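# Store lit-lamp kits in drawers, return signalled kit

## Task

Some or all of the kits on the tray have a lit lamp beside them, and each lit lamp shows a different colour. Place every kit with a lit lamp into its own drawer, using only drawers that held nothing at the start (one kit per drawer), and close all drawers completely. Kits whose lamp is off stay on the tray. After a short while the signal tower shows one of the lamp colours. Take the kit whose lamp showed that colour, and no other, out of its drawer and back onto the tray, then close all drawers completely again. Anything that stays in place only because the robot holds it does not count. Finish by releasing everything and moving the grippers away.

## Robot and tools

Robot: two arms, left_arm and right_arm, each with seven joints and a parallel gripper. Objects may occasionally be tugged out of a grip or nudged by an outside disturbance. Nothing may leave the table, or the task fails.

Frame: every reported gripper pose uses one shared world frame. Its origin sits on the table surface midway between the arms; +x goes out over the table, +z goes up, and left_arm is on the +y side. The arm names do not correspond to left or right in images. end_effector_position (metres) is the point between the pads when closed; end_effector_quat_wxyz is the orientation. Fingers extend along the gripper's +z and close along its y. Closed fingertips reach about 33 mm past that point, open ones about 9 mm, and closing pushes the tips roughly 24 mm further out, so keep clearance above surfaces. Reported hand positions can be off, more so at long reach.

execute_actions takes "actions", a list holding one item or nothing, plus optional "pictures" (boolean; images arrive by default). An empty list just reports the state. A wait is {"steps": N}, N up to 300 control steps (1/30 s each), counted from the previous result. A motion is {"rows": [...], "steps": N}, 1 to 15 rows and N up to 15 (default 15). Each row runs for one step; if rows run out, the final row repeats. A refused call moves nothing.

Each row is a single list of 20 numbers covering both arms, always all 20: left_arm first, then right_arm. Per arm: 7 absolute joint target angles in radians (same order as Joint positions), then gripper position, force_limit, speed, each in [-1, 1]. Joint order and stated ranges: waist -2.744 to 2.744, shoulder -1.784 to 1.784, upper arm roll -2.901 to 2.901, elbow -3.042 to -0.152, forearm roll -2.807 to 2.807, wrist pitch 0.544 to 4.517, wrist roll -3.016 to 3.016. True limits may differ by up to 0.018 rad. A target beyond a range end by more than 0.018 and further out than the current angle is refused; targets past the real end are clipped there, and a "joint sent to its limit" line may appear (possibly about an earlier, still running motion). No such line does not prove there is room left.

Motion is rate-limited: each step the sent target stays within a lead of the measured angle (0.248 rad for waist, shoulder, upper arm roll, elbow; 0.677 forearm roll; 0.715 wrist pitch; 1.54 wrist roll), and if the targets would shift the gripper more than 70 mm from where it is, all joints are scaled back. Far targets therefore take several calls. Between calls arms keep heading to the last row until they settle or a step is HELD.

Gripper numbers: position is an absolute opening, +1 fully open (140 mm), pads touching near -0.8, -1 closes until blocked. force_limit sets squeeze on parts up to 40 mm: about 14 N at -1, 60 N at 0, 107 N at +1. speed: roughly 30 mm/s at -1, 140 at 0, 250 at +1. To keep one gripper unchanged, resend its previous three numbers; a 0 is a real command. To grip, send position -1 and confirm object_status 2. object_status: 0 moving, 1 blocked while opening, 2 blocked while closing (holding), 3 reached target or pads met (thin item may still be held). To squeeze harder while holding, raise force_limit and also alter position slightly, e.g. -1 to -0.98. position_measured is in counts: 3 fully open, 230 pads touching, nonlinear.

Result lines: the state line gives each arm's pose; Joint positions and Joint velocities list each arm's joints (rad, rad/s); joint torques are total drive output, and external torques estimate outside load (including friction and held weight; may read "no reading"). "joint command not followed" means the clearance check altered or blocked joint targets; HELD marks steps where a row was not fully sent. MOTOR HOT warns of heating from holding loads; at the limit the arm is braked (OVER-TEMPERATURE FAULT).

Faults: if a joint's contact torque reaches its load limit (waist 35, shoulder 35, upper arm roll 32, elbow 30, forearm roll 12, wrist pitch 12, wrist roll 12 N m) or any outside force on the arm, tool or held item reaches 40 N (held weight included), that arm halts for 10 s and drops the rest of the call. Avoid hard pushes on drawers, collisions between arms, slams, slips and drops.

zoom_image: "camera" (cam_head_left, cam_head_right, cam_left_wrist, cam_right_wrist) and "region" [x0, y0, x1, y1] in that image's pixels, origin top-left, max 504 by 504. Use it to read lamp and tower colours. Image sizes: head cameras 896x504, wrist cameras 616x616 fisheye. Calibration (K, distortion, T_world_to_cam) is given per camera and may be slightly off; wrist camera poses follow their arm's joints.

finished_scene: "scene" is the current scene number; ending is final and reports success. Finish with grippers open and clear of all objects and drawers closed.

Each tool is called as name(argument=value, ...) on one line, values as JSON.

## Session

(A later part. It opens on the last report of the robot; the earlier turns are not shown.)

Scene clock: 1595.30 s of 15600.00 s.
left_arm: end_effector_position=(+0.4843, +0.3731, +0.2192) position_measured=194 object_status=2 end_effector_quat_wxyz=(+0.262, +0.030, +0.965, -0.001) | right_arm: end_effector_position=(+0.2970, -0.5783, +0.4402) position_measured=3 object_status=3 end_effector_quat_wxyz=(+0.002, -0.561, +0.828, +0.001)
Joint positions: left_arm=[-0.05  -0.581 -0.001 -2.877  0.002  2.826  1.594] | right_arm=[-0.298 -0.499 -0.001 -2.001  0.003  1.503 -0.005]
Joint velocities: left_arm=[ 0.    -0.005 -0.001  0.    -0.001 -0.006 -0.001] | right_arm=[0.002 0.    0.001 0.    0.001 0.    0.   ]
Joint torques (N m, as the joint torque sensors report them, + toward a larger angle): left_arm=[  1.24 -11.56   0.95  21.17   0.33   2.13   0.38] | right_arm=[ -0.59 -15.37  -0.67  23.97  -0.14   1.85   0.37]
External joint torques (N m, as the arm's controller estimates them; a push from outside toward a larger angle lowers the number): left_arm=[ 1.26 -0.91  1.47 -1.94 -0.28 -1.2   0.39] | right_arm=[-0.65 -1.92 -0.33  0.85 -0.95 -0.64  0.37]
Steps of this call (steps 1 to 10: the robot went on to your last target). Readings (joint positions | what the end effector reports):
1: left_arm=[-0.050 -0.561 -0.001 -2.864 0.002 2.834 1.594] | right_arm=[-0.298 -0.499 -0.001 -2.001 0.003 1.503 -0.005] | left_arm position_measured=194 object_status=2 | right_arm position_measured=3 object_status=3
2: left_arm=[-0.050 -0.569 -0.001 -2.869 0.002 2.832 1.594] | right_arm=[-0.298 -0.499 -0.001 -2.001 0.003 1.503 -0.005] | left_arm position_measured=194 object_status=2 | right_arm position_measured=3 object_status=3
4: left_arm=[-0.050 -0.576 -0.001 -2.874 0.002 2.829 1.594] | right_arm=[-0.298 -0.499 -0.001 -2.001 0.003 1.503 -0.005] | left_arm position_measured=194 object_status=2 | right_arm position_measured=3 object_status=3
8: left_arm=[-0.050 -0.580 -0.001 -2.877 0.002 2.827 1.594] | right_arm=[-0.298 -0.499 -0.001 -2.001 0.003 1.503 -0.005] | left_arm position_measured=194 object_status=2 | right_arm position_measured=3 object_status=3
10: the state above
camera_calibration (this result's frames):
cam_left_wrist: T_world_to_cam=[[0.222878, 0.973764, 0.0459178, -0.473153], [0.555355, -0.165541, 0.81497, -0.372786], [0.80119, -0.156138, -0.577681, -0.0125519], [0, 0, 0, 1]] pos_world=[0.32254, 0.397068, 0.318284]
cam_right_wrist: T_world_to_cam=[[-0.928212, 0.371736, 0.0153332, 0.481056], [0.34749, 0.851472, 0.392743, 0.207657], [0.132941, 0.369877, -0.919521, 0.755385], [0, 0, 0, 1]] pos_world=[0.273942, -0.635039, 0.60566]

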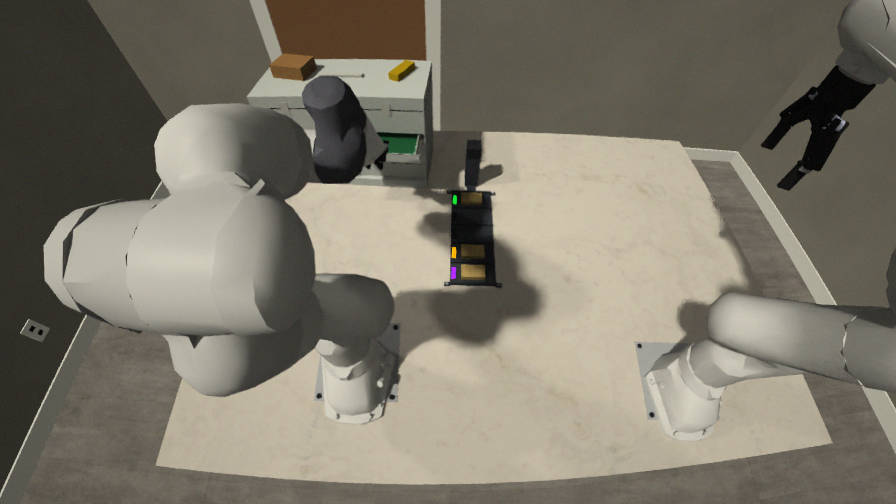

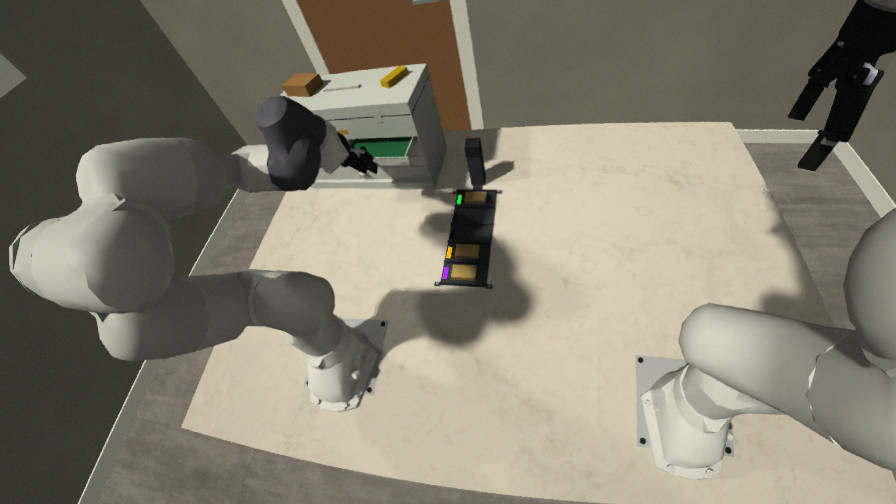

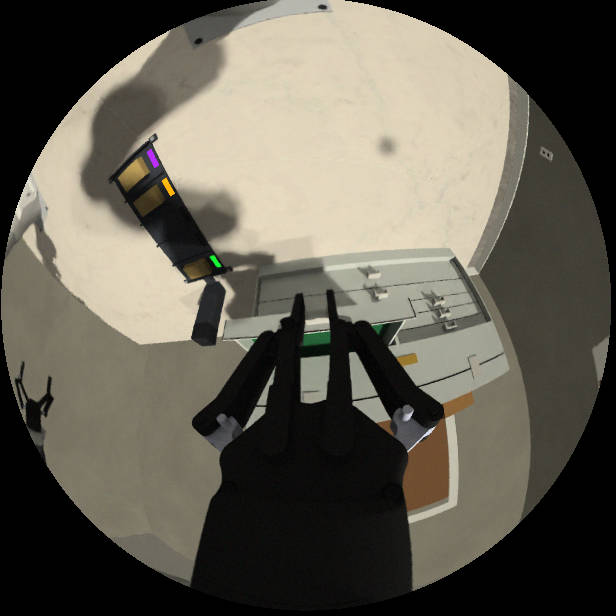

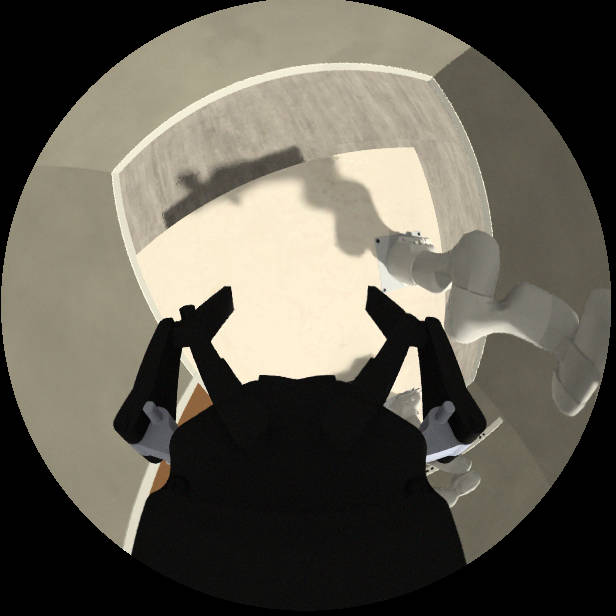

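execute_actions(actions=[{"rows":[[-0.05,-0.5827,0,-2.88,0,2.822,1.6,0.3,0,0,-0.3,-0.5,0,-2.0,0,1.5,0,1,0,0],[-0.05,-0.5827,0,-2.88,0,2.822,1.6,0.3,0,0,-0.3,-0.5,0,-2.0,0,1.5,0,1,0,0],[-0.05,-0.5827,0,-2.88,0,2.822,1.6,0.3,0,0,-0.3,-0.5,0,-2.0,0,1.5,0,1,0,0],[-0.05,-0.5827,0,-2.88,0,2.822,1.6,0.3,0,0,-0.3,-0.5,0,-2.0,0,1.5,0,1,0,0],[-0.05,-0.5827,0,-2.88,0,2.822,1.6,0.3,0,0,-0.3,-0.5,0,-2.0,0,1.5,0,1,0,0],[-0.05,-0.5827,0,-2.88,0,2.822,1.6,0.3,0,0,-0.3,-0.5,0,-2.0,0,1.5,0,1,0,0],[-0.05,-0.5827,0,-2.88,0,2.822,1.6,0.3,0,0,-0.3,-0.5,0,-2.0,0,1.5,0,1,0,0],[-0.05,-0.5827,0,-2.88,0,2.4,1.6,0.3,0,0,-0.3,-0.5,0,-2.0,0,1.5,0,1,0,0]],"steps":15}], pictures=false)

execute_actions(actions=[{"rows":[[-0.758,-0.4,0,-2.65,0,2.3,0.865,0.3,0,0,-0.3,-0.5,0,-2.0,0,1.5,0,1,0,0]],"steps":15}], pictures=false)

execute_actions(actions=[{"steps":15}], pictures=false)

execute_actions(actions=[{"rows":[[-0.758,-0.1117,0,-2.612,0,2.503,0.86,0.25,0,0,-0.3,-0.5,0,-2.0,0,1.5,0,1,0,0]],"steps":15}], pictures=false)

execute_actions(actions=[{"steps":15}])

zoom_image(camera="cam_left_wrist", region=[180, 200, 430, 400])

Scene clock: 1624.63 s of 15600.00 s.
left_arm: end_effector_position=(+0.4099, +0.3761, +0.1620) position_measured=92 object_status=0 end_effector_quat_wxyz=(+0.123, +0.031, +0.992, +0.000) | right_arm: end_effector_position=(+0.2970, -0.5783, +0.4402) position_measured=3 object_status=3 end_effector_quat_wxyz=(+0.002, -0.561, +0.828, +0.001)
Joint positions: left_arm=[-0.05  -0.583 -0.001 -2.879  0.002  2.543  1.594] | right_arm=[-0.298 -0.499 -0.001 -2.001  0.003  1.503 -0.005]
Joint velocities: left_arm=[ 0.001 -0.002  0.    -0.026  0.001 -0.85   0.001] | right_arm=[-0.001 -0.001 -0.    -0.     0.    -0.    -0.001]
Joint torques (N m, as the joint torque sensors report them, + toward a larger angle): left_arm=[-0.42 -9.55  0.64 23.15  0.32  2.63  0.35] | right_arm=[ -0.56 -15.27  -1.12  24.15  -0.23   1.88   0.37]
External joint torques (N m, as the arm's controller estimates them; a push from outside toward a larger angle lowers the number): left_arm=[-0.45  1.38  1.13 -0.75 -0.31 -0.73  0.36] | right_arm=[-0.57 -1.66 -0.7   0.95 -1.03 -0.61  0.37]
Steps of this call (steps 1 to 30: the robot went on to your last target; steps 31 to 90: nothing new was sent; then 25.83 s passed at rest; steps 91 to 105: all 15 steps of this action). Readings (joint positions | what the end effector reports):
91: left_arm=[-0.050 -0.581 -0.001 -2.877 0.002 2.826 1.594] | right_arm=[-0.298 -0.499 -0.001 -2.001 0.003 1.503 -0.005] | left_arm position_measured=194 object_status=0 | right_arm position_measured=3 object_status=3
92: left_arm=[-0.050 -0.581 -0.001 -2.878 0.002 2.826 1.594] | right_arm=[-0.298 -0.499 -0.001 -2.001 0.003 1.503 -0.005] | left_arm position_measured=193 object_status=0 | right_arm position_measured=3 object_status=3
94: left_arm=[-0.050 -0.581 -0.001 -2.878 0.002 2.826 1.594] | right_arm=[-0.298 -0.499 -0.001 -2.001 0.003 1.503 -0.005] | left_arm position_measured=173 object_status=0 | right_arm position_measured=3 object_status=3
98: left_arm=[-0.050 -0.583 -0.001 -2.876 0.002 2.793 1.594] | right_arm=[-0.298 -0.499 -0.001 -2.001 0.003 1.503 -0.005] | left_arm position_measured=142 object_status=0 | right_arm position_measured=3 object_status=3
105: the state above

Scene clock: 1625.13 s of 15600.00 s.
left_arm: end_effector_position=(+0.3219, +0.1142, +0.1692) position_measured=91 object_status=3 end_effector_quat_wxyz=(+0.035, +0.120, +0.992, -0.023) | right_arm: end_effector_position=(+0.2970, -0.5783, +0.4402) position_measured=3 object_status=3 end_effector_quat_wxyz=(+0.002, -0.561, +0.828, +0.001)
Joint positions: left_arm=[-0.734 -0.404 -0.007 -2.653 -0.     2.333  1.085] | right_arm=[-0.298 -0.499 -0.001 -2.001  0.003  1.503 -0.005]
Joint velocities: left_arm=[-0.396  0.027 -0.008  0.018 -0.    -0.17  -0.707] | right_arm=[ 0.001  0.001 -0.     0.001 -0.     0.    -0.   ]
Joint torques (N m, as the joint torque sensors report them, + toward a larger angle): left_arm=[  3.78 -15.12   4.64  22.04   0.76   2.05  -0.56] | right_arm=[ -0.67 -15.21  -0.73  23.71  -0.2    1.87   0.38]
External joint torques (N m, as the arm's controller estimates them; a push from outside toward a larger angle lowers the number): left_arm=[-2.52  1.7  -1.29 -0.42  0.28 -0.57 -0.56] | right_arm=[-0.67 -1.7  -0.31  0.53 -1.01 -0.63  0.38]
Steps of this call (steps 1 to 15: all 15 steps of this action). Readings (joint positions | what the end effector reports):
1: left_arm=[-0.087 -0.553 0.010 -2.846 -0.000 2.508 1.547] | right_arm=[-0.298 -0.499 -0.001 -2.001 0.003 1.503 -0.005] | left_arm position_measured=91 object_status=0 | right_arm position_measured=3 object_status=3
2: left_arm=[-0.138 -0.516 0.011 -2.802 -0.000 2.484 1.499] | right_arm=[-0.298 -0.499 -0.001 -2.001 0.003 1.503 -0.005] | left_arm position_measured=91 object_status=0 | right_arm position_measured=3 object_status=3
4: left_arm=[-0.242 -0.469 0.008 -2.738 -0.000 2.445 1.416] | right_arm=[-0.298 -0.499 -0.001 -2.001 0.003 1.503 -0.005] | left_arm position_measured=91 object_status=0 | right_arm position_measured=3 object_status=3
8: left_arm=[-0.447 -0.426 0.005 -2.680 -0.000 2.393 1.284] | right_arm=[-0.298 -0.499 -0.001 -2.001 0.003 1.503 -0.005] | left_arm position_measured=91 object_status=3 | right_arm position_measured=3 object_status=3
15: the state above

Scene clock: 1625.63 s of 15600.00 s.
left_arm: end_effector_position=(+0.3109, +0.1142, +0.1661) position_measured=91 object_status=3 end_effector_quat_wxyz=(+0.022, +0.043, +0.999, -0.018) | right_arm: end_effector_position=(+0.2970, -0.5783, +0.4402) position_measured=3 object_status=3 end_effector_quat_wxyz=(+0.002, -0.561, +0.828, +0.001)
Joint positions: left_arm=[-0.755 -0.402 -0.003 -2.652 -0.     2.306  0.913] | right_arm=[-0.298 -0.499 -0.001 -2.001  0.003  1.503 -0.005]
Joint velocities: left_arm=[-0.    -0.     0.001  0.001 -0.    -0.009 -0.136] | right_arm=[-0.    -0.    -0.    -0.002  0.    -0.    -0.   ]
Joint torques (N m, as the joint torque sensors report them, + toward a larger angle): left_arm=[ -2.55 -14.92   1.46  22.75   0.89   2.04  -0.19] | right_arm=[ -0.23 -15.05  -1.03  24.24  -0.19   1.87   0.39]
External joint torques (N m, as the arm's controller estimates them; a push from outside toward a larger angle lowers the number): left_arm=[-2.56  1.46  1.78  0.04  0.27 -0.53 -0.19] | right_arm=[-0.21 -1.44 -0.58  1.08 -0.99 -0.62  0.39]
Steps of this call (steps 1 to 15: the robot went on to your last target). Readings (joint positions | what the end effector reports):
1: left_arm=[-0.743 -0.403 -0.007 -2.652 -0.000 2.328 1.063] | right_arm=[-0.298 -0.499 -0.001 -2.001 0.003 1.503 -0.005] | left_arm position_measured=91 object_status=3 | right_arm position_measured=3 object_status=3
2: left_arm=[-0.749 -0.403 -0.007 -2.652 -0.000 2.323 1.043] | right_arm=[-0.298 -0.499 -0.001 -2.001 0.003 1.503 -0.005] | left_arm position_measured=91 object_status=3 | right_arm position_measured=3 object_status=3
4: left_arm=[-0.753 -0.402 -0.005 -2.652 -0.000 2.317 1.010] | right_arm=[-0.298 -0.499 -0.001 -2.001 0.003 1.503 -0.005] | left_arm position_measured=91 object_status=3 | right_arm position_measured=3 object_status=3
8: left_arm=[-0.755 -0.402 -0.003 -2.652 -0.000 2.310 0.961] | right_arm=[-0.298 -0.499 -0.001 -2.001 0.003 1.503 -0.005] | left_arm position_measured=91 object_status=3 | right_arm position_measured=3 object_status=3
15: the state above

Scene clock: 1626.13 s of 15600.00 s.
left_arm: end_effector_position=(+0.3236, +0.1024, +0.0781) position_measured=98 object_status=3 end_effector_quat_wxyz=(-0.005, +0.024, +1.000, +0.004) | right_arm: end_effector_position=(+0.2970, -0.5783, +0.4402) position_measured=3 object_status=3 end_effector_quat_wxyz=(+0.002, -0.561, +0.828, +0.001)
Joint positions: left_arm=[-0.755 -0.113 -0.002 -2.614 -0.     2.488  0.876] | right_arm=[-0.298 -0.499 -0.001 -2.001  0.003  1.503 -0.005]
Joint velocities: left_arm=[-0.001 -0.001  0.     0.005  0.001  0.067 -0.03 ] | right_arm=[ 0.001 -0.    -0.001  0.     0.    -0.    -0.   ]
Joint torques (N m, as the joint torque sensors report them, + toward a larger angle): left_arm=[ -2.13 -22.73   1.34  20.14   0.78   3.12  -0.18] | right_arm=[ -0.87 -15.23  -1.07  24.51  -0.14   1.87   0.38]
External joint torques (N m, as the arm's controller estimates them; a push from outside toward a larger angle lowers the number): left_arm=[-2.12  0.74  1.45  0.62  0.31  0.77 -0.18] | right_arm=[-0.89 -1.71 -0.67  1.34 -0.95 -0.63  0.38]
Steps of this call (steps 1 to 15: all 15 steps of this action). Readings (joint positions | what the end effector reports):
1: left_arm=[-0.755 -0.362 -0.002 -2.634 -0.000 2.336 0.909] | right_arm=[-0.298 -0.499 -0.001 -2.001 0.003 1.503 -0.005] | left_arm position_measured=91 object_status=0 | right_arm position_measured=3 object_status=3
2: left_arm=[-0.755 -0.298 -0.002 -2.618 -0.000 2.366 0.905] | right_arm=[-0.298 -0.499 -0.001 -2.001 0.003 1.503 -0.005] | left_arm position_measured=97 object_status=0 | right_arm position_measured=3 object_status=3
4: left_arm=[-0.755 -0.188 -0.002 -2.613 -0.000 2.410 0.897] | right_arm=[-0.298 -0.499 -0.001 -2.001 0.003 1.503 -0.005] | left_arm position_measured=98 object_status=0 | right_arm position_measured=3 object_status=3
8: left_arm=[-0.755 -0.115 -0.002 -2.620 -0.000 2.455 0.887] | right_arm=[-0.298 -0.499 -0.001 -2.001 0.003 1.503 -0.005] | left_arm position_measured=98 object_status=0 | right_arm position_measured=3 object_status=3
15: the state above

Scene clock: 1626.63 s of 15600.00 s.
left_arm: end_effector_position=(+0.3261, +0.1001, +0.0790) position_measured=98 object_status=3 end_effector_quat_wxyz=(-0.001, +0.020, +1.000, +0.001) | right_arm: end_effector_position=(+0.2970, -0.5783, +0.4402) position_measured=3 object_status=3 end_effector_quat_wxyz=(+0.002, -0.561, +0.828, +0.001)
Joint positions: left_arm=[-0.755 -0.113 -0.002 -2.613 -0.     2.498  0.869] | right_arm=[-0.298 -0.499 -0.001 -2.001  0.003  1.503 -0.005]
Joint velocities: left_arm=[-0.     0.    -0.001  0.002  0.     0.003 -0.007] | right_arm=[-0.001 -0.002  0.001  0.001 -0.001 -0.     0.   ]
Joint torques (N m, as the joint torque sensors report them, + toward a larger angle): left_arm=[ -1.66 -23.17   1.33  20.08   0.75   3.14  -0.16] | right_arm=[ -0.85 -15.19  -0.6   23.92  -0.17   1.87   0.39]
External joint torques (N m, as the arm's controller estimates them; a push from outside toward a larger angle lowers the number): left_arm=[-1.59  0.44  1.5   0.3   0.27  0.71 -0.16] | right_arm=[-0.84 -1.45 -0.17  0.61 -0.97 -0.64  0.39]
Steps of this call (steps 1 to 15: the robot went on to your last target). Readings (joint positions | what the end effector reports):
1: left_arm=[-0.755 -0.113 -0.002 -2.613 -0.000 2.490 0.875] | right_arm=[-0.298 -0.499 -0.001 -2.001 0.003 1.503 -0.005] | left_arm position_measured=98 object_status=3 | right_arm position_measured=3 object_status=3
2: left_arm=[-0.755 -0.113 -0.002 -2.613 -0.000 2.492 0.874] | right_arm=[-0.298 -0.499 -0.001 -2.001 0.003 1.503 -0.005] | left_arm position_measured=98 object_status=3 | right_arm position_measured=3 object_status=3
4: left_arm=[-0.755 -0.113 -0.002 -2.613 -0.000 2.494 0.873] | right_arm=[-0.298 -0.499 -0.001 -2.001 0.003 1.503 -0.005] | left_arm position_measured=98 object_status=3 | right_arm position_measured=3 object_status=3
8: left_arm=[-0.755 -0.113 -0.002 -2.613 -0.000 2.497 0.871] | right_arm=[-0.298 -0.499 -0.001 -2.001 0.003 1.503 -0.005] | left_arm position_measured=98 object_status=3 | right_arm position_measured=3 object_status=3
15: the state above
camera_calibration (this result's frames):
cam_left_wrist: T_world_to_cam=[[0.198937, 0.978498, -0.0544621, -0.150313], [0.894765, -0.158682, 0.417392, -0.295738], [0.399775, -0.131766, -0.907093, 0.1451], [0, 0, 0, 1]] pos_world=[0.236511, 0.119272, 0.246871]
cam_right_wrist: T_world_to_cam=[[-0.928212, 0.371736, 0.0153331, 0.481056], [0.34749, 0.851472, 0.392743, 0.207657], [0.132941, 0.369877, -0.919521, 0.755385], [0, 0, 0, 1]] pos_world=[0.273942, -0.635039, 0.60566]

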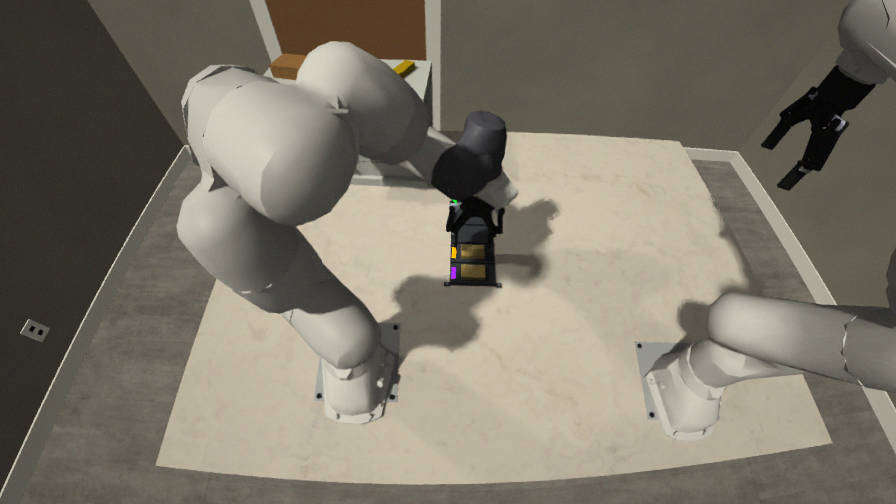

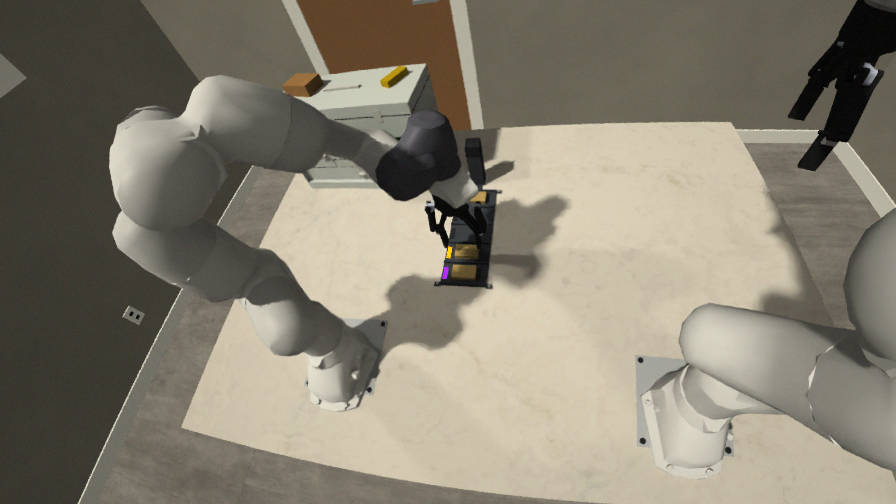

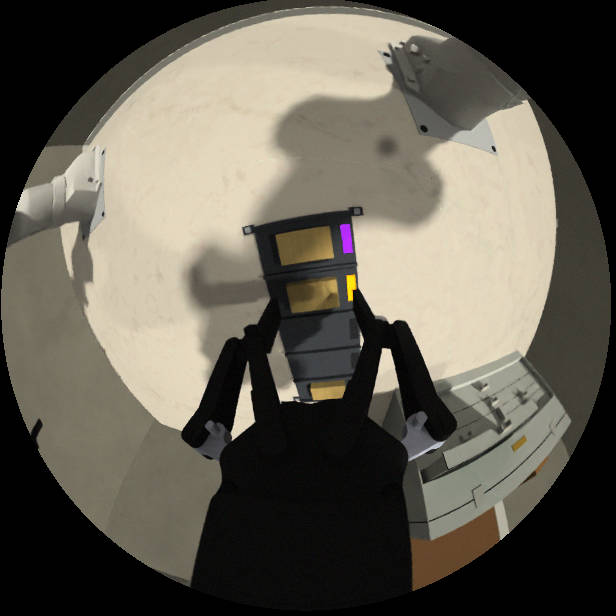

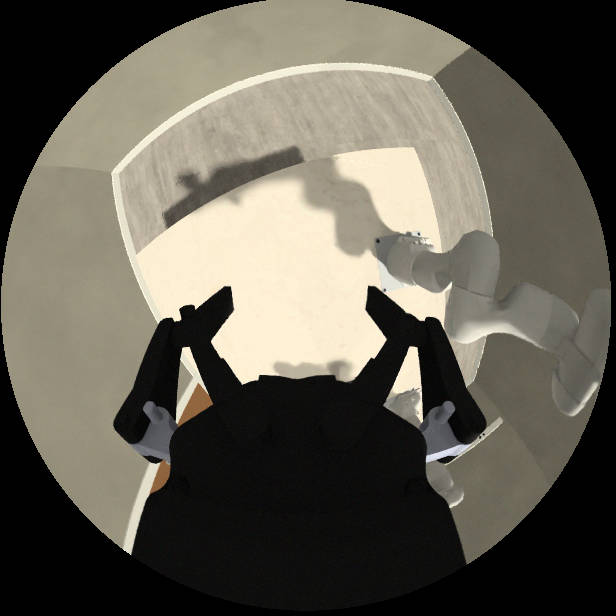

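Region (180, 200, 430, 400) of cam_left_wrist's 616x616 image, scaled by 2.016, with more detail than that image has; it fills the top 403 rows of this view, and the rest is white.

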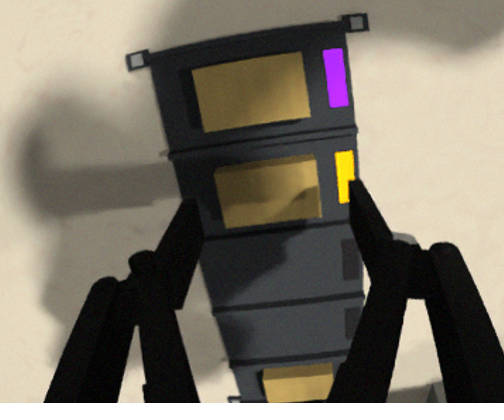

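zoom_image(camera="cam_left_wrist", region=[380, 330, 600, 550])

execute_actions(actions=[])

zoom_image(camera="cam_left_wrist", region=[380, 330, 600, 550])

Region (380, 330, 600, 550) of cam_left_wrist's 616x616 image, scaled by 2.291, with more detail than that image has.

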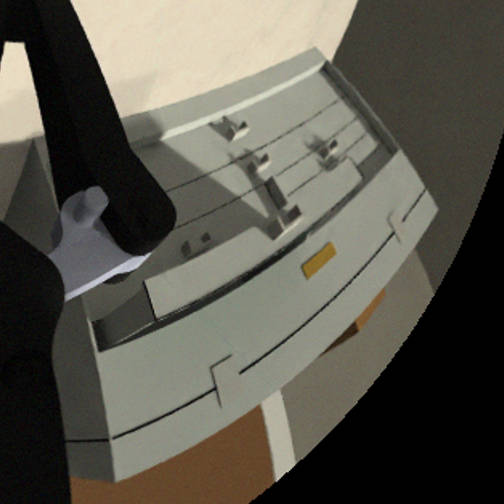

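Scene clock: 1641.40 s of 15600.00 s.
left_arm: end_effector_position=(+0.3262, +0.0999, +0.0791) position_measured=98 object_status=3 end_effector_quat_wxyz=(-0.001, +0.020, +1.000, +0.001) | right_arm: end_effector_position=(+0.2970, -0.5783, +0.4402) position_measured=3 object_status=3 end_effector_quat_wxyz=(+0.002, -0.561, +0.828, +0.001)
Joint positions: left_arm=[-0.755 -0.113 -0.002 -2.613 -0.     2.499  0.867] | right_arm=[-0.298 -0.499 -0.001 -2.001  0.003  1.503 -0.005]
Joint velocities: left_arm=[ 0.     0.001 -0.    -0.     0.001 -0.    -0.001] | right_arm=[ 0.     0.     0.002  0.    -0.     0.    -0.001]
Joint torques (N m, as the joint torque sensors report them, + toward a larger angle): left_arm=[ -2.2  -23.02   2.23  19.81   0.72   3.26  -0.26] | right_arm=[ -0.72 -15.46  -0.88  24.45  -0.21   1.88   0.38]
External joint torques (N m, as the arm's controller estimates them; a push from outside toward a larger angle lowers the number): left_arm=[-2.24  0.67  2.28 -0.01  0.25  0.82 -0.26] | right_arm=[-0.78 -1.91 -0.55  1.26 -1.02 -0.62  0.38]
Steps of this call (steps 1 to 15: the robot went on to your last target; steps 16 to 90: nothing new was sent; then 11.77 s passed at rest). Readings (joint positions | what the end effector reports):
1: left_arm=[-0.755 -0.113 -0.002 -2.613 -0.000 2.498 0.868] | right_arm=[-0.298 -0.499 -0.001 -2.001 0.003 1.503 -0.005] | left_arm position_measured=98 object_status=3 | right_arm position_measured=3 object_status=3
2: left_arm=[-0.755 -0.113 -0.002 -2.613 -0.000 2.498 0.868] | right_arm=[-0.298 -0.499 -0.001 -2.001 0.003 1.503 -0.005] | left_arm position_measured=98 object_status=3 | right_arm position_measured=3 object_status=3
4: left_arm=[-0.755 -0.113 -0.002 -2.613 -0.000 2.499 0.868] | right_arm=[-0.298 -0.499 -0.001 -2.001 0.003 1.503 -0.005] | left_arm position_measured=98 object_status=3 | right_arm position_measured=3 object_status=3
8: left_arm=[-0.755 -0.113 -0.002 -2.613 -0.000 2.499 0.868] | right_arm=[-0.298 -0.499 -0.001 -2.001 0.003 1.503 -0.005] | left_arm position_measured=98 object_status=3 | right_arm position_measured=3 object_status=3
90: the state above
All arms were judged still, so your last target was given up. Only a new action makes them travel on or press farther. Fingers that are still opening or closing keep moving.
camera_calibration (this result's frames):
cam_left_wrist: T_world_to_cam=[[0.197196, 0.97883, -0.0548221, -0.149617], [0.894832, -0.156866, 0.417933, -0.296203], [0.400486, -0.131471, -0.906822, 0.1448], [0, 0, 0, 1]] pos_world=[0.236566, 0.119022, 0.246899]
cam_right_wrist: T_world_to_cam=[[-0.928212, 0.371736, 0.0153332, 0.481056], [0.34749, 0.851472, 0.392743, 0.207657], [0.132941, 0.369877, -0.919521, 0.755385], [0, 0, 0, 1]] pos_world=[0.273942, -0.635039, 0.60566]

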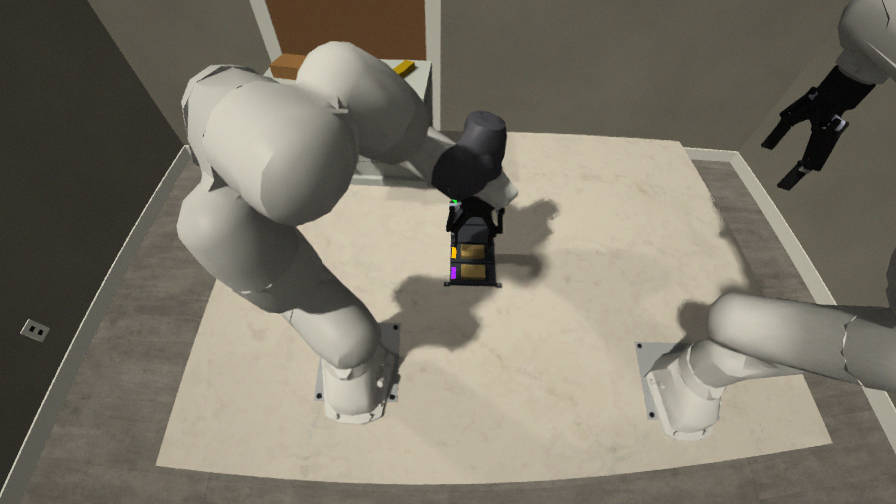

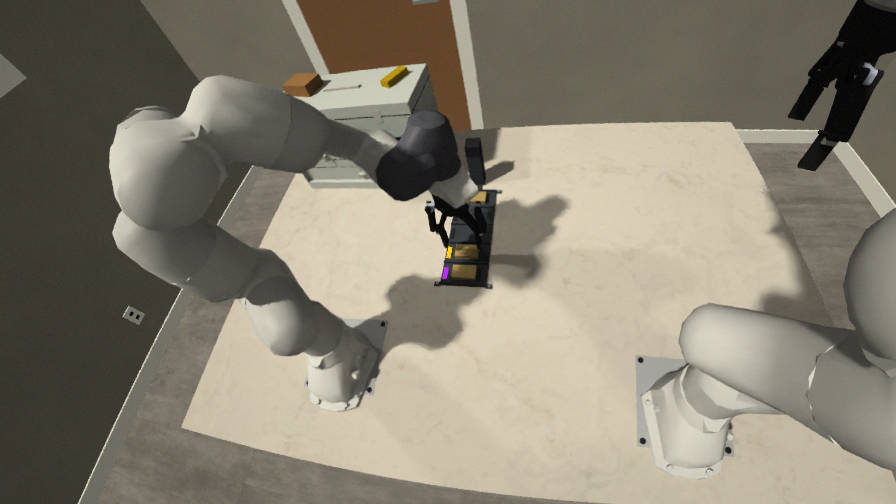

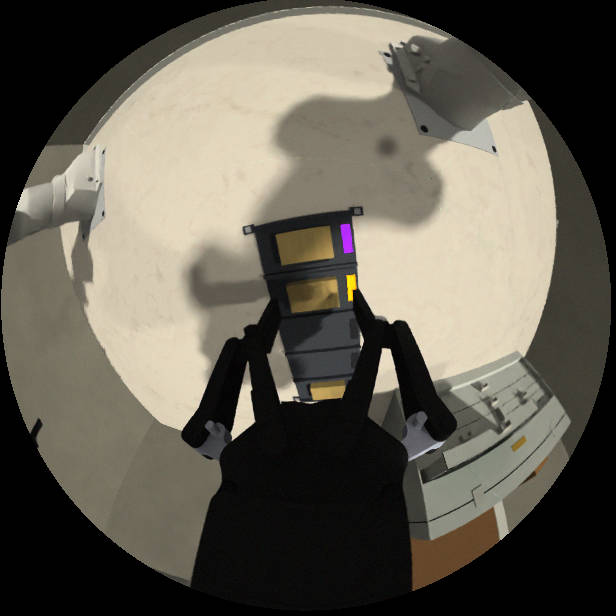

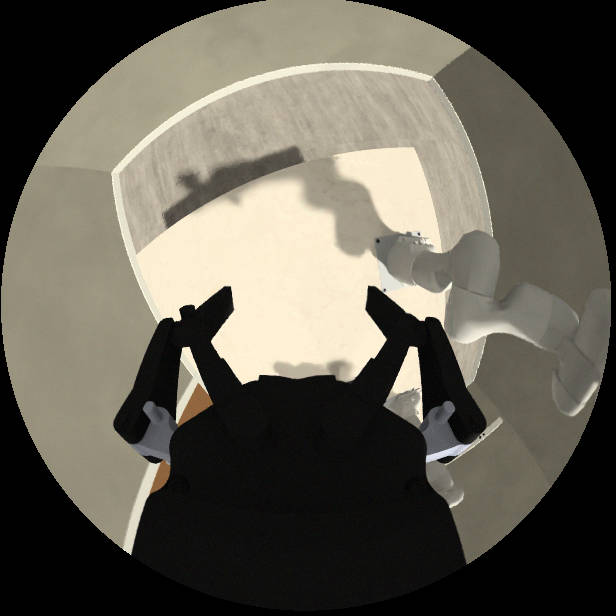

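Region (380, 330, 600, 550) of cam_left_wrist's 616x616 image, scaled by 2.291, with more detail than that image has.

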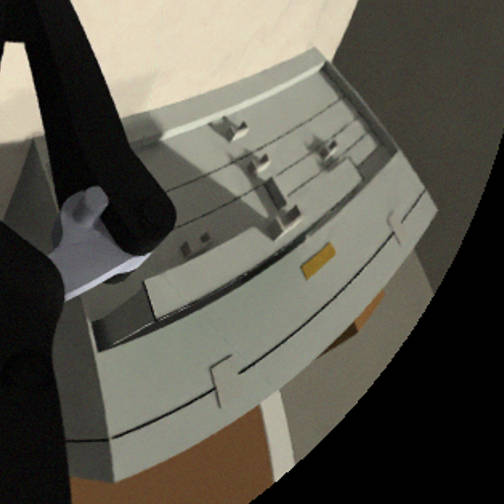

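execute_actions(actions=[{"rows":[[-0.771,-0.125,0,-2.628,0,2.505,0.85,0.25,0,0,-0.3,-0.5,0,-2.0,0,1.5,0,1,0,0],[-0.771,-0.125,0,-2.628,0,2.505,0.85,0.25,0,0,-0.3,-0.5,0,-2.0,0,1.5,0,1,0,0],[-0.771,-0.125,0,-2.628,0,2.52,0.85,0.25,0,0,-0.3,-0.5,0,-2.0,0,1.5,0,1,0,0],[-0.771,-0.112,0,-2.630,0,2.54,0.85,0.25,0,0,-0.3,-0.5,0,-2.0,0,1.5,0,1,0,0],[-0.771,-0.099,0,-2.632,0,2.555,0.85,0.25,0,0,-0.3,-0.5,0,-2.0,0,1.5,0,1,0,0],[-0.771,-0.086,0,-2.634,0,2.57,0.85,0.25,0,0,-0.3,-0.5,0,-2.0,0,1.5,0,1,0,0],[-0.771,-0.073,0,-2.636,0,2.585,0.85,0.25,0,0,-0.3,-0.5,0,-2.0,0,1.5,0,1,0,0],[-0.771,-0.06,0,-2.638,0,2.6,0.85,0.25,0,0,-0.3,-0.5,0,-2.0,0,1.5,0,1,0,0],[-0.771,-0.047,0,-2.641,0,2.612,0.85,0.25,0,0,-0.3,-0.5,0,-2.0,0,1.5,0,1,0,0],[-0.771,-0.034,0,-2.643,0,2.622,0.85,0.25,0,0,-0.3,-0.5,0,-2.0,0,1.5,0,1,0,0],[-0.771,-0.0215,0,-2.645,0,2.627,0.85,0.25,0,0,-0.3,-0.5,0,-2.0,0,1.5,0,1,0,0]],"steps":15}], pictures=false)

execute_actions(actions=[{"steps":12}], pictures=false)

execute_actions(actions=[{"rows":[[-0.771,-0.0215,0,-2.645,0,2.627,0.85,-1,0.5,-0.5,-0.3,-0.5,0,-2.0,0,1.5,0,1,0,0]],"steps":15}], pictures=false)

execute_actions(actions=[{"rows":[[-0.771,-0.0215,0,-2.645,0,2.627,0.85,-1,0.5,-0.5,-0.3,-0.5,0,-2.0,0,1.5,0,1,0,0],[-0.771,-0.0215,0,-2.645,0,2.627,0.85,-1,0.5,-0.5,-0.3,-0.5,0,-2.0,0,1.5,0,1,0,0],[-0.771,-0.0215,0,-2.645,0,2.627,0.85,-1,0.5,-0.5,-0.3,-0.5,0,-2.0,0,1.5,0,1,0,0],[-0.771,-0.026,0,-2.645,0,2.618,0.85,-1,0.5,-0.5,-0.3,-0.5,0,-2.0,0,1.5,0,1,0,0],[-0.771,-0.031,0,-2.644,0,2.61,0.85,-1,0.5,-0.5,-0.3,-0.5,0,-2.0,0,1.5,0,1,0,0],[-0.771,-0.037,0,-2.643,0,2.6,0.85,-1,0.5,-0.5,-0.3,-0.5,0,-2.0,0,1.5,0,1,0,0],[-0.771,-0.045,0,-2.641,0,2.588,0.85,-1,0.5,-0.5,-0.3,-0.5,0,-2.0,0,1.5,0,1,0,0],[-0.771,-0.055,0,-2.64,0,2.575,0.85,-1,0.5,-0.5,-0.3,-0.5,0,-2.0,0,1.5,0,1,0,0],[-0.771,-0.065,0,-2.638,0,2.56,0.85,-1,0.5,-0.5,-0.3,-0.5,0,-2.0,0,1.5,0,1,0,0],[-0.771,-0.075,0,-2.636,0,2.548,0.85,-1,0.5,-0.5,-0.3,-0.5,0,-2.0,0,1.5,0,1,0,0],[-0.771,-0.085,0,-2.635,0,2.536,0.85,-1,0.5,-0.5,-0.3,-0.5,0,-2.0,0,1.5,0,1,0,0],[-0.771,-0.095,0,-2.633,0,2.524,0.85,-1,0.5,-0.5,-0.3,-0.5,0,-2.0,0,1.5,0,1,0,0],[-0.771,-0.105,0,-2.631,0,2.512,0.85,-1,0.5,-0.5,-0.3,-0.5,0,-2.0,0,1.5,0,1,0,0],[-0.771,-0.115,0,-2.63,0,2.505,0.85,-1,0.5,-0.5,-0.3,-0.5,0,-2.0,0,1.5,0,1,0,0],[-0.771,-0.125,0,-2.628,0,2.5,0.85,-1,0.5,-0.5,-0.3,-0.5,0,-2.0,0,1.5,0,1,0,0]],"steps":15}], pictures=false)

Scene clock: 1671.20 s of 15600.00 s.
left_arm: end_effector_position=(+0.3152, +0.1033, +0.0388) position_measured=98 object_status=3 end_effector_quat_wxyz=(-0.007, +0.021, +1.000, +0.006) | right_arm: end_effector_position=(+0.2970, -0.5783, +0.4402) position_measured=3 object_status=3 end_effector_quat_wxyz=(+0.002, -0.561, +0.828, +0.001)
Joint positions: left_arm=[-0.768 -0.025 -0.001 -2.645 -0.     2.601  0.859] | right_arm=[-0.298 -0.499 -0.001 -2.001  0.003  1.503 -0.005]
Joint velocities: left_arm=[-0.     0.057 -0.    -0.011 -0.     0.119 -0.007] | right_arm=[-0.     0.    -0.    -0.    -0.    -0.     0.001]
Joint torques (N m, as the joint torque sensors report them, + toward a larger angle): left_arm=[ -2.78 -26.15   1.5   17.86   0.68   3.41  -0.4 ] | right_arm=[ -0.73 -15.61  -0.85  24.28  -0.21   1.9    0.41]
External joint torques (N m, as the arm's controller estimates them; a push from outside toward a larger angle lowers the number): left_arm=[-2.77  1.08  1.53 -1.73  0.28  0.74 -0.4 ] | right_arm=[-0.78 -2.   -0.5   1.06 -1.02 -0.61  0.41]
Steps of this call (steps 1 to 90: nothing new was sent; then 26.30 s passed at rest; steps 91 to 105: all 15 steps of this action). Readings (joint positions | what the end effector reports):
91: left_arm=[-0.758 -0.115 -0.001 -2.616 -0.000 2.500 0.866] | right_arm=[-0.298 -0.499 -0.001 -2.001 0.003 1.503 -0.005] | left_arm position_measured=98 object_status=3 | right_arm position_measured=3 object_status=3
92: left_arm=[-0.761 -0.118 -0.001 -2.620 -0.000 2.500 0.865] | right_arm=[-0.298 -0.499 -0.001 -2.001 0.003 1.503 -0.005] | left_arm position_measured=98 object_status=3 | right_arm position_measured=3 object_status=3
94: left_arm=[-0.766 -0.119 -0.001 -2.624 -0.000 2.508 0.863] | right_arm=[-0.298 -0.499 -0.001 -2.001 0.003 1.503 -0.005] | left_arm position_measured=98 object_status=3 | right_arm position_measured=3 object_status=3
98: left_arm=[-0.768 -0.088 -0.001 -2.630 -0.000 2.546 0.861] | right_arm=[-0.298 -0.499 -0.001 -2.001 0.003 1.503 -0.005] | left_arm position_measured=98 object_status=3 | right_arm position_measured=3 object_status=3
105: the state above

Scene clock: 1671.60 s of 15600.00 s.
left_arm: end_effector_position=(+0.3194, +0.0994, +0.0398) position_measured=98 object_status=3 end_effector_quat_wxyz=(-0.001, +0.021, +1.000, +0.000) | right_arm: end_effector_position=(+0.2970, -0.5783, +0.4402) position_measured=3 object_status=3 end_effector_quat_wxyz=(+0.002, -0.561, +0.828, +0.001)
Joint positions: left_arm=[-0.768 -0.023 -0.001 -2.645 -0.     2.621  0.857] | right_arm=[-0.298 -0.499 -0.001 -2.001  0.003  1.503 -0.005]
Joint velocities: left_arm=[ 0.002 -0.    -0.001  0.     0.     0.012 -0.003] | right_arm=[ 0.     0.001 -0.002  0.001 -0.     0.    -0.   ]
Joint torques (N m, as the joint torque sensors report them, + toward a larger angle): left_arm=[ -2.26 -23.91   0.69  17.81   0.67   3.2   -0.2 ] | right_arm=[ -0.83 -15.67  -0.74  24.1   -0.15   1.86   0.35]
External joint torques (N m, as the arm's controller estimates them; a push from outside toward a larger angle lowers the number): left_arm=[-2.37  1.1   0.6  -0.2   0.28  0.76 -0.2 ] | right_arm=[-0.83 -2.17 -0.33  0.92 -0.95 -0.64  0.35]
Steps of this call (steps 1 to 12: the robot went on to your last target). Readings (joint positions | what the end effector reports):
1: left_arm=[-0.768 -0.024 -0.001 -2.645 -0.000 2.605 0.858] | right_arm=[-0.298 -0.499 -0.001 -2.001 0.003 1.503 -0.005] | left_arm position_measured=98 object_status=3 | right_arm position_measured=3 object_status=3
2: left_arm=[-0.768 -0.023 -0.001 -2.645 -0.000 2.608 0.858] | right_arm=[-0.298 -0.499 -0.001 -2.001 0.003 1.503 -0.005] | left_arm position_measured=98 object_status=3 | right_arm position_measured=3 object_status=3
4: left_arm=[-0.768 -0.023 -0.001 -2.645 -0.000 2.613 0.858] | right_arm=[-0.298 -0.499 -0.001 -2.001 0.003 1.503 -0.005] | left_arm position_measured=98 object_status=3 | right_arm position_measured=3 object_status=3
8: left_arm=[-0.768 -0.023 -0.001 -2.645 -0.000 2.618 0.858] | right_arm=[-0.298 -0.499 -0.001 -2.001 0.003 1.503 -0.005] | left_arm position_measured=98 object_status=3 | right_arm position_measured=3 object_status=3
12: the state above

Scene clock: 1672.10 s of 15600.00 s.
left_arm: end_effector_position=(+0.3201, +0.0985, +0.0409) position_measured=140 object_status=0 end_effector_quat_wxyz=(+0.001, +0.020, +1.000, -0.001) | right_arm: end_effector_position=(+0.2970, -0.5783, +0.4402) position_measured=3 object_status=3 end_effector_quat_wxyz=(+0.002, -0.561, +0.828, +0.001)
Joint positions: left_arm=[-0.768 -0.025 -0.001 -2.645 -0.     2.622  0.856] | right_arm=[-0.298 -0.499 -0.001 -2.001  0.003  1.503 -0.005]
Joint velocities: left_arm=[-0.    -0.    -0.     0.001  0.001 -0.    -0.001] | right_arm=[-0.001  0.001 -0.001  0.001 -0.001 -0.001 -0.   ]
Joint torques (N m, as the joint torque sensors report them, + toward a larger angle): left_arm=[ -2.21 -22.71   0.64  17.68   0.63   3.39  -0.29] | right_arm=[ -0.84 -15.56  -0.92  23.54  -0.19   1.87   0.41]
External joint torques (N m, as the arm's controller estimates them; a push from outside toward a larger angle lowers the number): left_arm=[-2.18  2.33  0.69 -0.49  0.23  0.93 -0.29] | right_arm=[-0.81 -2.1  -0.47  0.39 -0.99 -0.62  0.41]
Steps of this call (steps 1 to 15: all 15 steps of this action). Readings (joint positions | what the end effector reports):
1: left_arm=[-0.768 -0.023 -0.001 -2.645 -0.000 2.621 0.857] | right_arm=[-0.298 -0.499 -0.001 -2.001 0.003 1.503 -0.005] | left_arm position_measured=98 object_status=0 | right_arm position_measured=3 object_status=3
2: left_arm=[-0.768 -0.023 -0.001 -2.645 -0.000 2.621 0.857] | right_arm=[-0.298 -0.499 -0.001 -2.001 0.003 1.503 -0.005] | left_arm position_measured=102 object_status=0 | right_arm position_measured=3 object_status=3
4: left_arm=[-0.768 -0.023 -0.001 -2.645 -0.000 2.622 0.857] | right_arm=[-0.298 -0.499 -0.001 -2.001 0.003 1.503 -0.005] | left_arm position_measured=111 object_status=0 | right_arm position_measured=3 object_status=3
8: left_arm=[-0.768 -0.024 -0.001 -2.645 -0.000 2.622 0.857] | right_arm=[-0.298 -0.499 -0.001 -2.001 0.003 1.503 -0.005] | left_arm position_measured=129 object_status=0 | right_arm position_measured=3 object_status=3
15: the state above

Scene clock: 1672.60 s of 15600.00 s.
left_arm: end_effector_position=(+0.3218, +0.0970, +0.0700) position_measured=141 object_status=2 end_effector_quat_wxyz=(+0.003, +0.020, +1.000, -0.003) | right_arm: end_effector_position=(+0.2970, -0.5783, +0.4402) position_measured=3 object_status=3 end_effector_quat_wxyz=(+0.002, -0.561, +0.828, +0.001)
Joint positions: left_arm=[-0.768 -0.101 -0.001 -2.634 -0.     2.543  0.856] | right_arm=[-0.298 -0.499 -0.001 -2.001  0.003  1.503 -0.005]
Joint velocities: left_arm=[ 0.001 -0.293  0.     0.055 -0.001 -0.24   0.   ] | right_arm=[-0.    -0.001 -0.001  0.001  0.001  0.    -0.001]
Joint torques (N m, as the joint torque sensors report them, + toward a larger angle): left_arm=[ -1.62 -24.18   0.6   20.3    0.66   2.02  -0.24] | right_arm=[ -0.6  -14.83  -1.27  24.42  -0.14   1.86   0.34]
External joint torques (N m, as the arm's controller estimates them; a push from outside toward a larger angle lowers the number): left_arm=[-1.69 -2.5   0.62  1.32  0.21 -0.44 -0.24] | right_arm=[-0.57 -1.3  -0.81  1.21 -0.94 -0.64  0.34]
Steps of this call (steps 1 to 15: all 15 steps of this action). Readings (joint positions | what the end effector reports):
1: left_arm=[-0.768 -0.025 -0.001 -2.645 -0.000 2.622 0.856] | right_arm=[-0.298 -0.499 -0.001 -2.001 0.003 1.503 -0.005] | left_arm position_measured=140 object_status=0 | right_arm position_measured=3 object_status=3
2: left_arm=[-0.768 -0.025 -0.001 -2.645 -0.000 2.622 0.856] | right_arm=[-0.298 -0.499 -0.001 -2.001 0.003 1.503 -0.005] | left_arm position_measured=140 object_status=2 | right_arm position_measured=3 object_status=3
4: left_arm=[-0.768 -0.026 -0.001 -2.645 -0.000 2.621 0.856] | right_arm=[-0.298 -0.499 -0.001 -2.001 0.003 1.503 -0.005] | left_arm position_measured=140 object_status=2 | right_arm position_measured=3 object_status=3
8: left_arm=[-0.768 -0.037 -0.001 -2.645 -0.000 2.606 0.856] | right_arm=[-0.298 -0.499 -0.001 -2.001 0.003 1.503 -0.005] | left_arm position_measured=141 object_status=2 | right_arm position_measured=3 object_status=3
15: the state above


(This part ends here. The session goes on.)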